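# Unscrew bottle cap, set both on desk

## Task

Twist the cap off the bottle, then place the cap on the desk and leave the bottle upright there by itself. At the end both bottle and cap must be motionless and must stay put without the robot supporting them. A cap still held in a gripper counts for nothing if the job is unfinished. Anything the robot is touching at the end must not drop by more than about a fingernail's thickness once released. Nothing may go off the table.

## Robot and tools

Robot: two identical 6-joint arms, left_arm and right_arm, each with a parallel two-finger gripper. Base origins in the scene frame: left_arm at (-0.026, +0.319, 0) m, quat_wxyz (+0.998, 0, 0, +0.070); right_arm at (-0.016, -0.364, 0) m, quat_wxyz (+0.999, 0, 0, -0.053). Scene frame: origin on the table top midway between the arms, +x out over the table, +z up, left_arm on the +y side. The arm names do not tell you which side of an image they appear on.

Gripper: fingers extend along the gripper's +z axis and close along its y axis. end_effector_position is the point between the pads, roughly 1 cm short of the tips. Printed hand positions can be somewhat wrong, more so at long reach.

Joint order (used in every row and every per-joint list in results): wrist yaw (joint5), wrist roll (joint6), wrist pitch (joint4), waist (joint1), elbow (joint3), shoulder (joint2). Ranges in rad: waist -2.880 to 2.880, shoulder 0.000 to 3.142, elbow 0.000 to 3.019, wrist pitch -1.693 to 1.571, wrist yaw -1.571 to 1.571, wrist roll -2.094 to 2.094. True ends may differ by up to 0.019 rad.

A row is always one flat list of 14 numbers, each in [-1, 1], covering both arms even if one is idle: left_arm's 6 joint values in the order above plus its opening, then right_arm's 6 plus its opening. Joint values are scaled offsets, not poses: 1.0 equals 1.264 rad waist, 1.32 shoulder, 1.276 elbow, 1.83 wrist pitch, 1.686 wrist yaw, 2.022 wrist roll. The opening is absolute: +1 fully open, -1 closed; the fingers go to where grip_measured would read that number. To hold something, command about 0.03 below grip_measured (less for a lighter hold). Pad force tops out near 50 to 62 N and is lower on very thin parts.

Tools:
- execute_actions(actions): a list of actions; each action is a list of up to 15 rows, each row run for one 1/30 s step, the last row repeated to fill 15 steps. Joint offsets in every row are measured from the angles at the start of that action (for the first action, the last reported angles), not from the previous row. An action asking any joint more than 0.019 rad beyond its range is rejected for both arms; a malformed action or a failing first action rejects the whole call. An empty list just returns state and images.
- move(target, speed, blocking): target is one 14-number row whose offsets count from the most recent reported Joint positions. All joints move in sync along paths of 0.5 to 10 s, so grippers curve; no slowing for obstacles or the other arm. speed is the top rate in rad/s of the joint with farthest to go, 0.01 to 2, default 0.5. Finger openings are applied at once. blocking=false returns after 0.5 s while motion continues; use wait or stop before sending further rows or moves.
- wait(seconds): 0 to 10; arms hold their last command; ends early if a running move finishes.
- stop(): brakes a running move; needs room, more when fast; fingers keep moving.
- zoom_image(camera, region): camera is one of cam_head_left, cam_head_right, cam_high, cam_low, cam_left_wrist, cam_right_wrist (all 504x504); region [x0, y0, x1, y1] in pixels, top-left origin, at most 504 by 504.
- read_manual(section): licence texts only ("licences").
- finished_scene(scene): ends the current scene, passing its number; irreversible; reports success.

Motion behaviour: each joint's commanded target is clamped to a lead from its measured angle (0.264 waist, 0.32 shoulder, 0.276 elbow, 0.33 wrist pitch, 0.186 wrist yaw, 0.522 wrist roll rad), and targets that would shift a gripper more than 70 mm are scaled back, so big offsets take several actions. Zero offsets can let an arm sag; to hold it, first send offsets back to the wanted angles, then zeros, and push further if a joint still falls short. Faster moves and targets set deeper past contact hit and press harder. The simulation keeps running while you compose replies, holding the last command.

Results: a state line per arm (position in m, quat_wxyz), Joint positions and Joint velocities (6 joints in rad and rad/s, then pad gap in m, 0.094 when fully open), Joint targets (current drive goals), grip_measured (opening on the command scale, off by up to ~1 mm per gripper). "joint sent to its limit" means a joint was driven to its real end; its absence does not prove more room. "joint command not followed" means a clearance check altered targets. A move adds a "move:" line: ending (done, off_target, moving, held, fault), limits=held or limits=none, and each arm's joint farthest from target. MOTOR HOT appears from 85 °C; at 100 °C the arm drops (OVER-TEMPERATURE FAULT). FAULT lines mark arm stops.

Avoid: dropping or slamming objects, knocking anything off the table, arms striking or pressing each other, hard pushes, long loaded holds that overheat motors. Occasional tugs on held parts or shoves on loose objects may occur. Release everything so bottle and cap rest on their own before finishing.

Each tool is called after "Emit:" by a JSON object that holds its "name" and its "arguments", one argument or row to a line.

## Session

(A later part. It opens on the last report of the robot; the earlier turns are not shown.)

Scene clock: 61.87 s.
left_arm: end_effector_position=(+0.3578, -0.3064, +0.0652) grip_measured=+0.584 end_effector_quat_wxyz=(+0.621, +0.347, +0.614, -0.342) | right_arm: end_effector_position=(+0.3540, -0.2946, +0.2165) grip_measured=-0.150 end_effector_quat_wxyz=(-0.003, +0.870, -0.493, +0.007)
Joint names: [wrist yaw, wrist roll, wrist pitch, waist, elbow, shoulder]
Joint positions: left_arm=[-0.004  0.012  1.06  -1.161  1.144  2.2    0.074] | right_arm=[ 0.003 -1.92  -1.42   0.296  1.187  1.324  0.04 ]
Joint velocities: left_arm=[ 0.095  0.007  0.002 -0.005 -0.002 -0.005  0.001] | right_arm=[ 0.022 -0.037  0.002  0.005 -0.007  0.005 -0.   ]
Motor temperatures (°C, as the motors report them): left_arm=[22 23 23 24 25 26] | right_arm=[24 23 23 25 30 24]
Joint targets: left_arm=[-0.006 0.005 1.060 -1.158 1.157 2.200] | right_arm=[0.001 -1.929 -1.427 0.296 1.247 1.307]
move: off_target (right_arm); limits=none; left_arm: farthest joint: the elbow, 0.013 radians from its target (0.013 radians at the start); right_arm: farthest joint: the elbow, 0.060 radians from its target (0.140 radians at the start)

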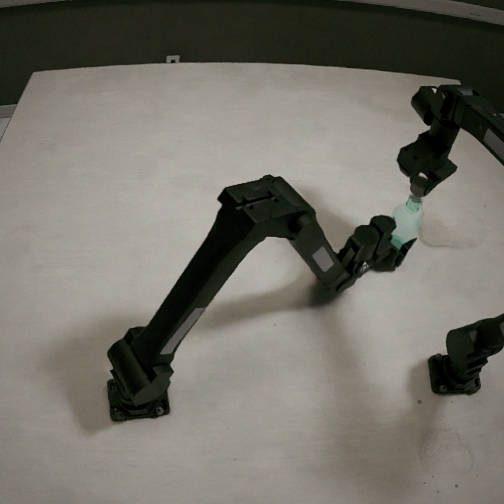

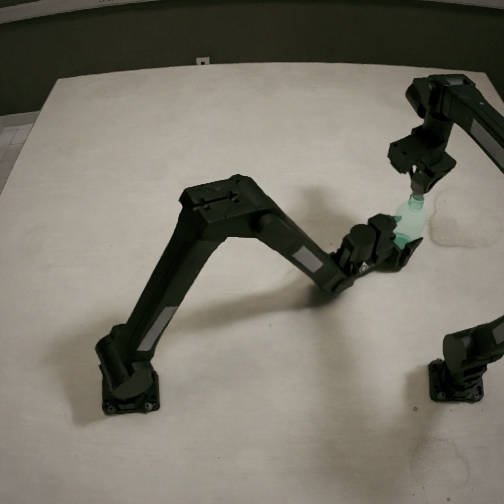

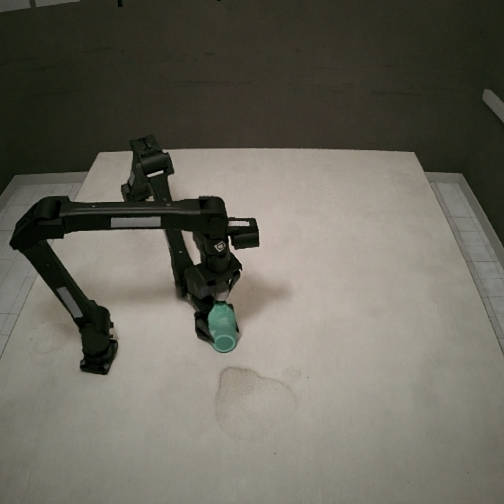

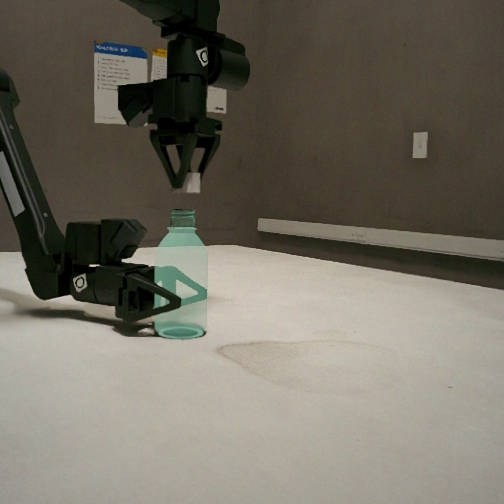

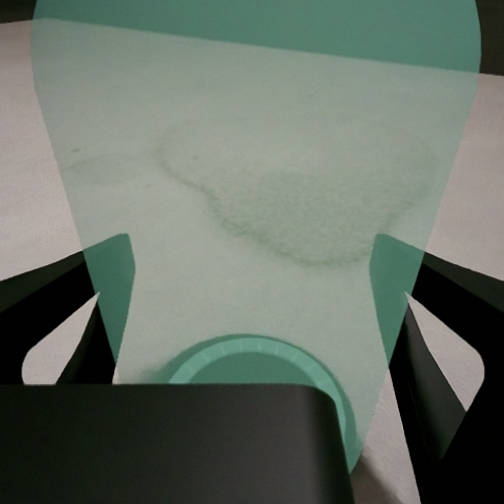

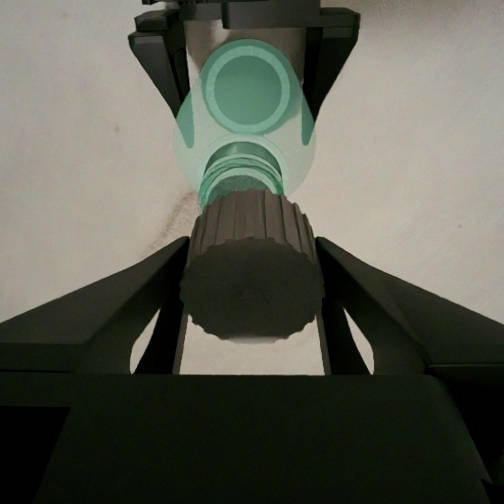

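Emit:
{"name": "move", "arguments": {
  "target": [0,0,0,0,0.01,0,1,0,0,0,-0.6,0.02,0,-0.2],
  "speed": 0.8
}}

Emit:
{"name": "move", "arguments": {
  "target": [0,0,0,0,0.01,0,1,0,0,0.292,0,-0.244,0.167,-0.2]
}}

Emit:
{"name": "move", "arguments": {
  "target": [0,0,0,0,0.01,0,1,0,0,0.024,0,0,0.034,-0.2],
  "speed": 0.07
}}

Scene clock: 65.83 s.
left_arm: end_effector_position=(+0.3578, -0.3064, +0.0652) grip_measured=+1.000 end_effector_quat_wxyz=(+0.621, +0.347, +0.614, -0.342) | right_arm: end_effector_position=(+0.2990, -0.5709, +0.2165) grip_measured=-0.150 end_effector_quat_wxyz=(+0.000, -0.623, +0.782, -0.008)
Joint names: [wrist yaw, wrist roll, wrist pitch, waist, elbow, shoulder]
Joint positions: left_arm=[-0.004  0.012  1.06  -1.161  1.144  2.2    0.094] | right_arm=[ 0.004 -1.921 -1.42  -0.47   1.187  1.324  0.04 ]
Joint velocities: left_arm=[-0.007  0.081 -0.002 -0.005 -0.022 -0.005  0.   ] | right_arm=[-0.022 -0.051  0.002 -0.015 -0.012 -0.005 -0.   ]
Motor temperatures (°C, as the motors report them): left_arm=[22 23 23 24 25 26] | right_arm=[24 23 23 25 30 24]
Joint targets: left_arm=[-0.004 0.012 1.060 -1.161 1.157 2.200] | right_arm=[0.003 -1.921 -1.420 -0.463 1.213 1.324]
move: off_target (right_arm); limits=none; left_arm: farthest joint: the elbow, 0.013 radians from its target (0.013 radians at the start); right_arm: farthest joint: the elbow, 0.025 radians from its target (0.025 radians at the start)

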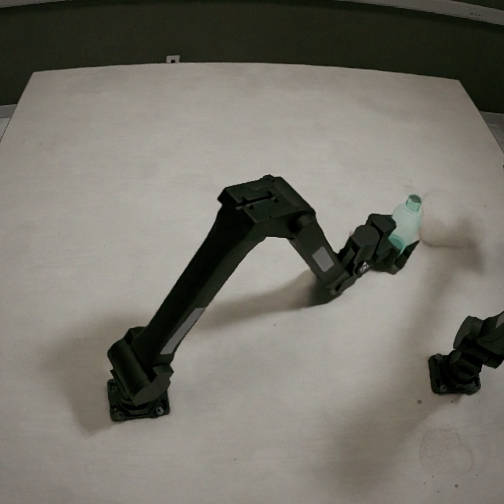

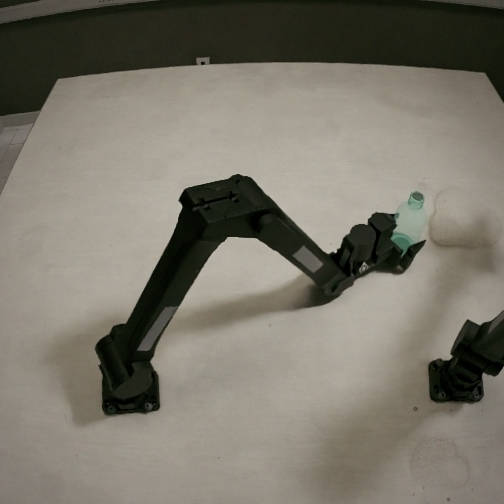

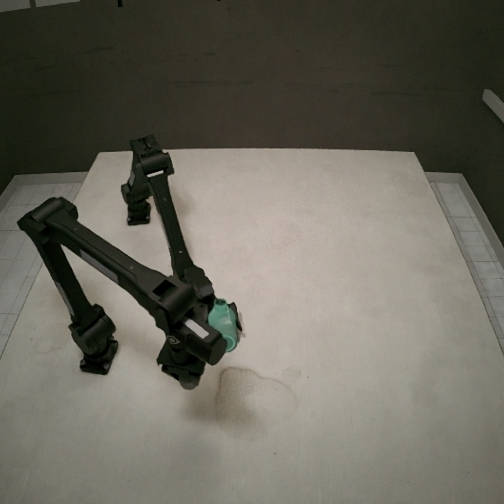

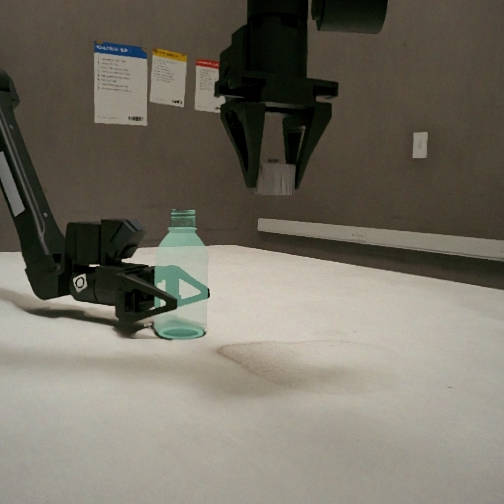

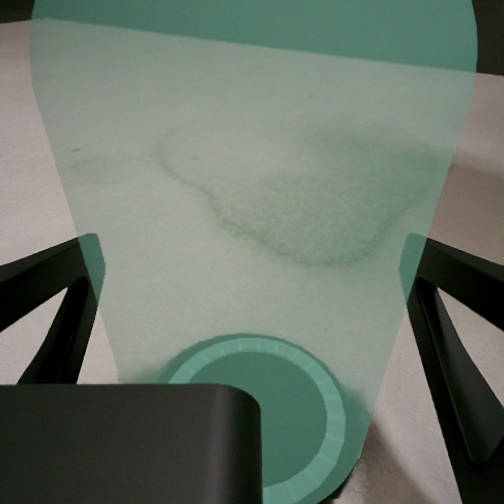

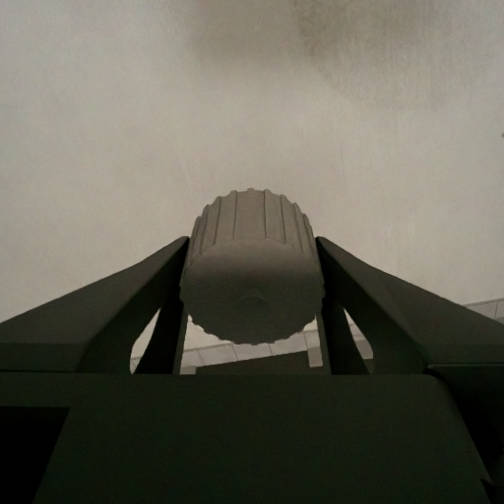

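Scene clock: 67.43 s.
left_arm: end_effector_position=(+0.3578, -0.3064, +0.0652) grip_measured=+1.000 end_effector_quat_wxyz=(+0.621, +0.347, +0.614, -0.342) | right_arm: end_effector_position=(+0.3044, -0.5744, +0.0319) grip_measured=-0.150 end_effector_quat_wxyz=(+0.001, -0.623, +0.782, -0.010)
Joint names: [wrist yaw, wrist roll, wrist pitch, waist, elbow, shoulder]
Joint positions: left_arm=[-0.004  0.012  1.06  -1.161  1.144  2.2    0.094] | right_arm=[ 0.004 -1.921 -0.893 -0.47   0.878  1.536  0.04 ]
Joint velocities: left_arm=[-0.022 -0.007  0.012 -0.005 -0.002 -0.005  0.   ] | right_arm=[ 0.022 -0.051 -0.007 -0.005 -0.017 -0.015  0.001]
Motor temperatures (°C, as the motors report them): left_arm=[22 23 23 24 25 27] | right_arm=[24 23 23 25 30 24]
Joint targets: left_arm=[-0.004 0.012 1.060 -1.161 1.157 2.200] | right_arm=[0.004 -1.921 -0.885 -0.470 0.876 1.544]
move: done; limits=none; left_arm: farthest joint: the elbow, 0.013 radians from its target (0.013 radians at the start); right_arm: farthest joint: the shoulder, 0.008 radians from its target (0.221 radians at the start)

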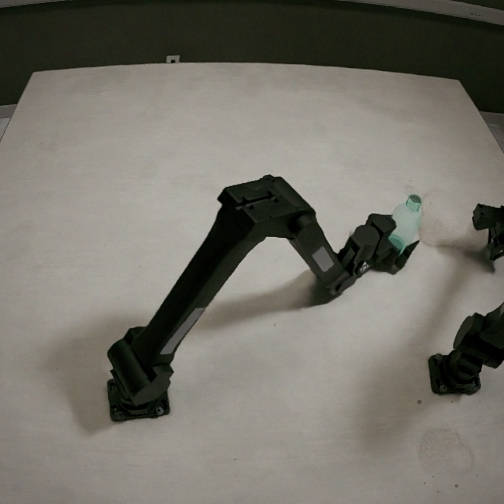

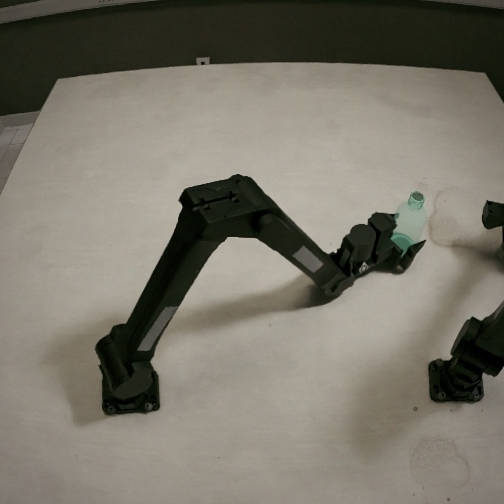

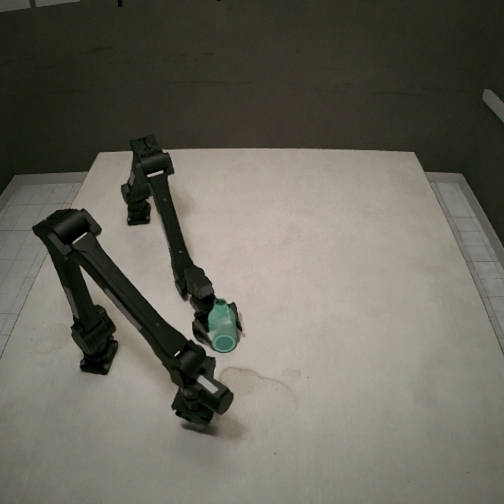

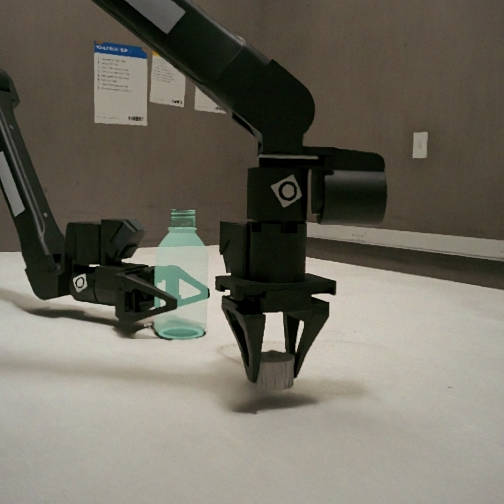

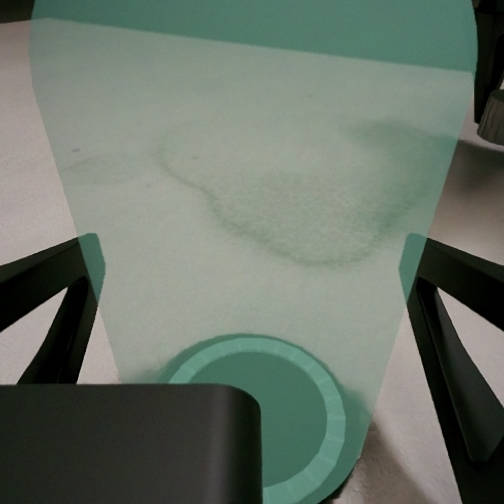

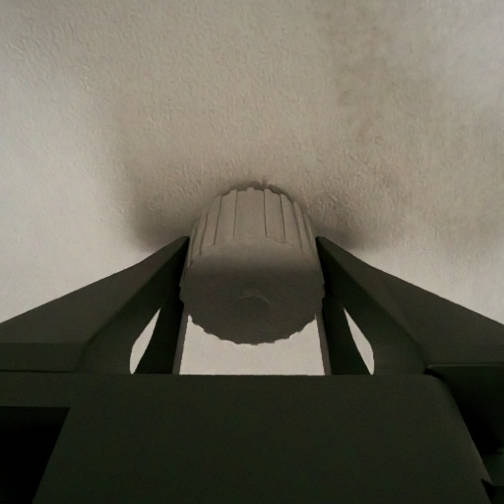

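Scene clock: 68.37 s.
left_arm: end_effector_position=(+0.3578, -0.3064, +0.0652) grip_measured=+1.000 end_effector_quat_wxyz=(+0.621, +0.347, +0.614, -0.342) | right_arm: end_effector_position=(+0.3091, -0.5775, +0.0215) grip_measured=-0.150 end_effector_quat_wxyz=(+0.002, -0.623, +0.782, -0.013)
Joint names: [wrist yaw, wrist roll, wrist pitch, waist, elbow, shoulder]
Joint positions: left_arm=[-0.004  0.012  1.06  -1.161  1.144  2.2    0.094] | right_arm=[ 0.004 -1.921 -0.858 -0.47   0.878  1.565  0.04 ]
Joint velocities: left_arm=[-0.007 -0.081  0.017 -0.005  0.007 -0.015  0.   ] | right_arm=[ 0.007 -0.051 -0.007 -0.005  0.002  0.005 -0.   ]
Motor temperatures (°C, as the motors report them): left_arm=[22 23 23 24 25 27] | right_arm=[24 23 23 25 30 24]
Joint targets: left_arm=[-0.004 0.012 1.060 -1.161 1.157 2.200] | right_arm=[0.004 -1.921 -0.850 -0.470 0.878 1.581]
move: done; limits=none; left_arm: farthest joint: the elbow, 0.013 radians from its target (0.013 radians at the start); right_arm: farthest joint: the shoulder, 0.016 radians from its target (0.045 radians at the start)

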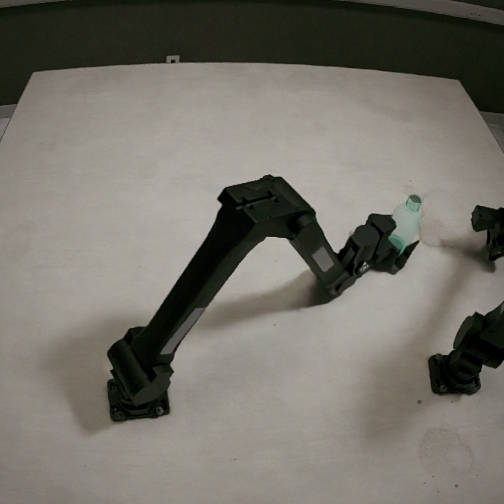

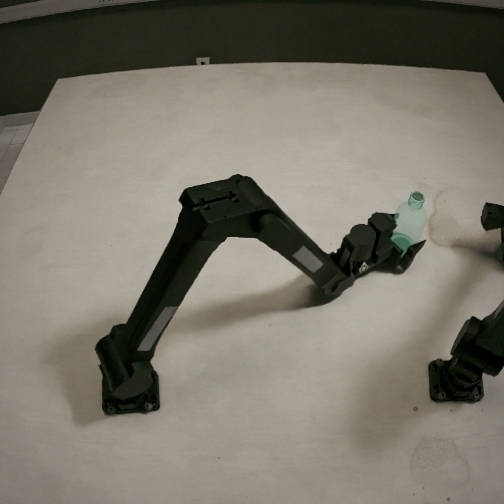

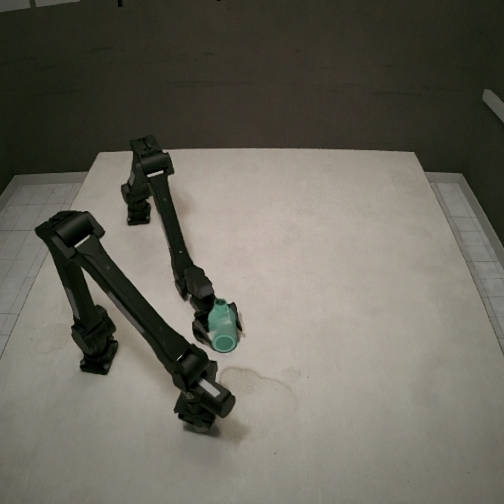

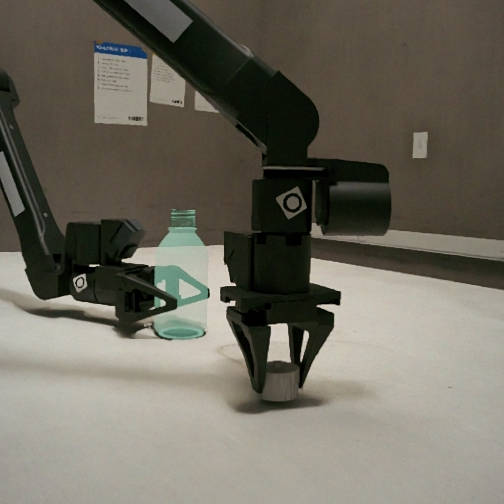

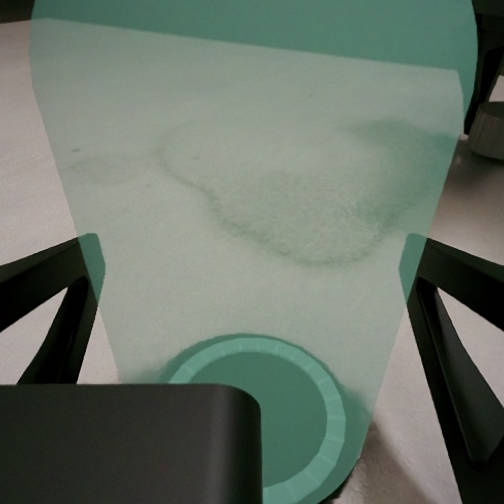

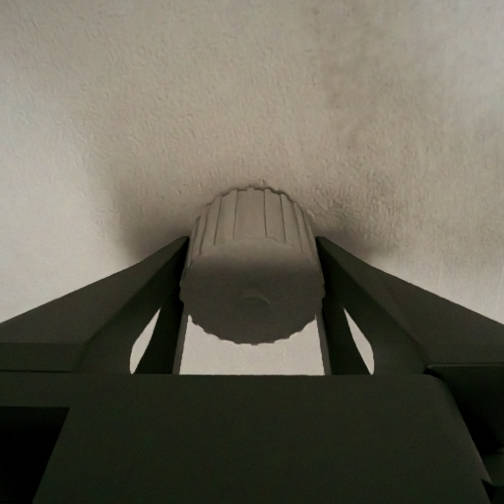

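Emit:
{"name": "execute_actions", "arguments": {
  "actions": [
    [[0,0,0,0,0.01,0,1,0,0,0,0,0,0.019,-0.2]],
    [[0,0,0,0,0.01,0,1,0,0,0,0,0.01,0,0.5]]
  ]
}}

Emit:
{"name": "finished_scene", "arguments": {
  "scene": 2
}}

Scene clock: 71.57 s.
left_arm: end_effector_position=(+0.3578, -0.3064, +0.0652) grip_measured=+1.000 end_effector_quat_wxyz=(+0.621, +0.347, +0.614, -0.342) | right_arm: end_effector_position=(+0.3084, -0.5770, +0.0186) grip_measured=+0.497 end_effector_quat_wxyz=(+0.001, -0.623, +0.782, -0.009)
Joint names: [wrist yaw, wrist roll, wrist pitch, waist, elbow, shoulder]
Joint positions: left_arm=[-0.004  0.012  1.06  -1.161  1.144  2.2    0.094] | right_arm=[ 0.004 -1.921 -0.858 -0.47   0.878  1.573  0.07 ]
Joint velocities: left_arm=[ 0.007  0.022  0.007 -0.015  0.002 -0.005  0.   ] | right_arm=[-0.081  0.007  0.002 -0.034 -0.012 -0.005 -0.001]
Motor temperatures (°C, as the motors report them): left_arm=[22 23 23 24 25 27] | right_arm=[24 23 23 25 29 24]
Joint targets: left_arm=[-0.004 0.012 1.060 -1.161 1.157 2.200] | right_arm=[0.004 -1.921 -0.858 -0.470 0.891 1.573]

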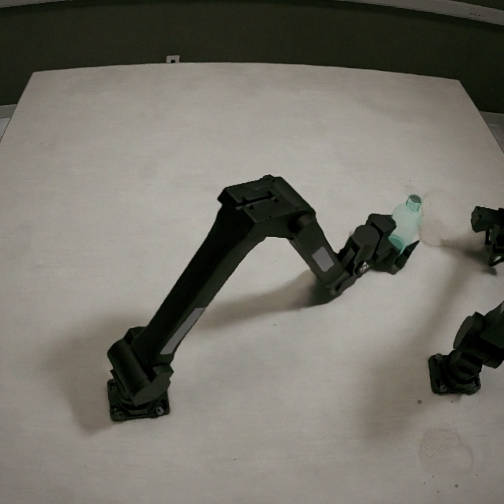

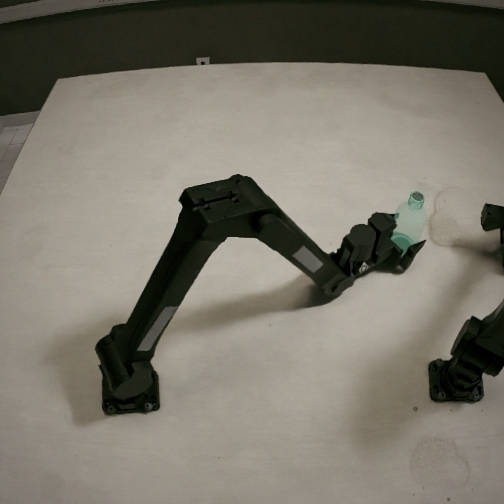

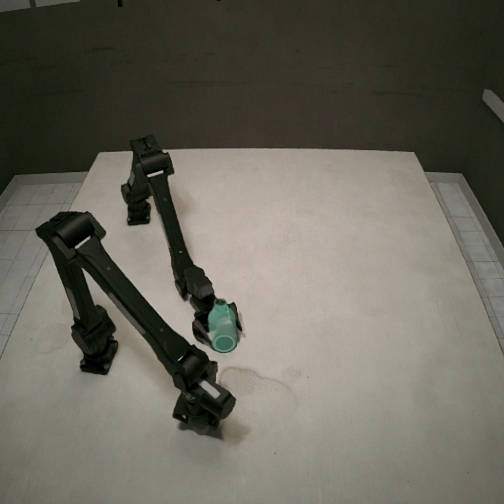

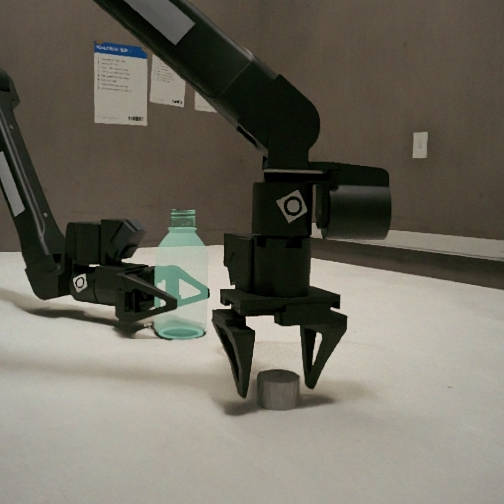

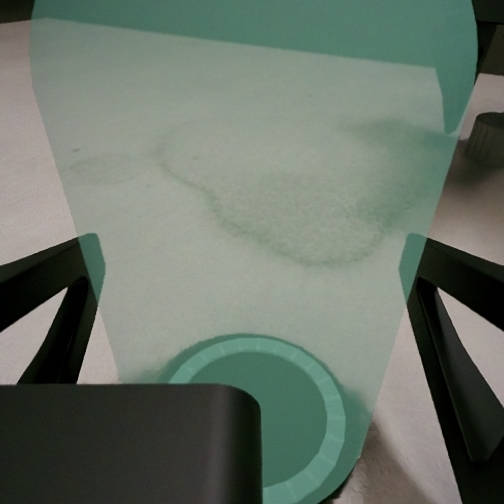

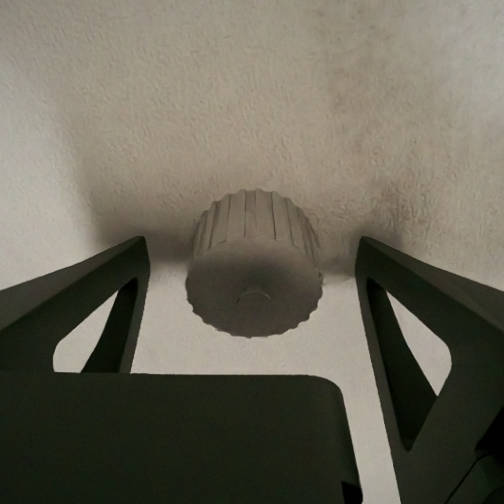

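The scene is finished: the task was done.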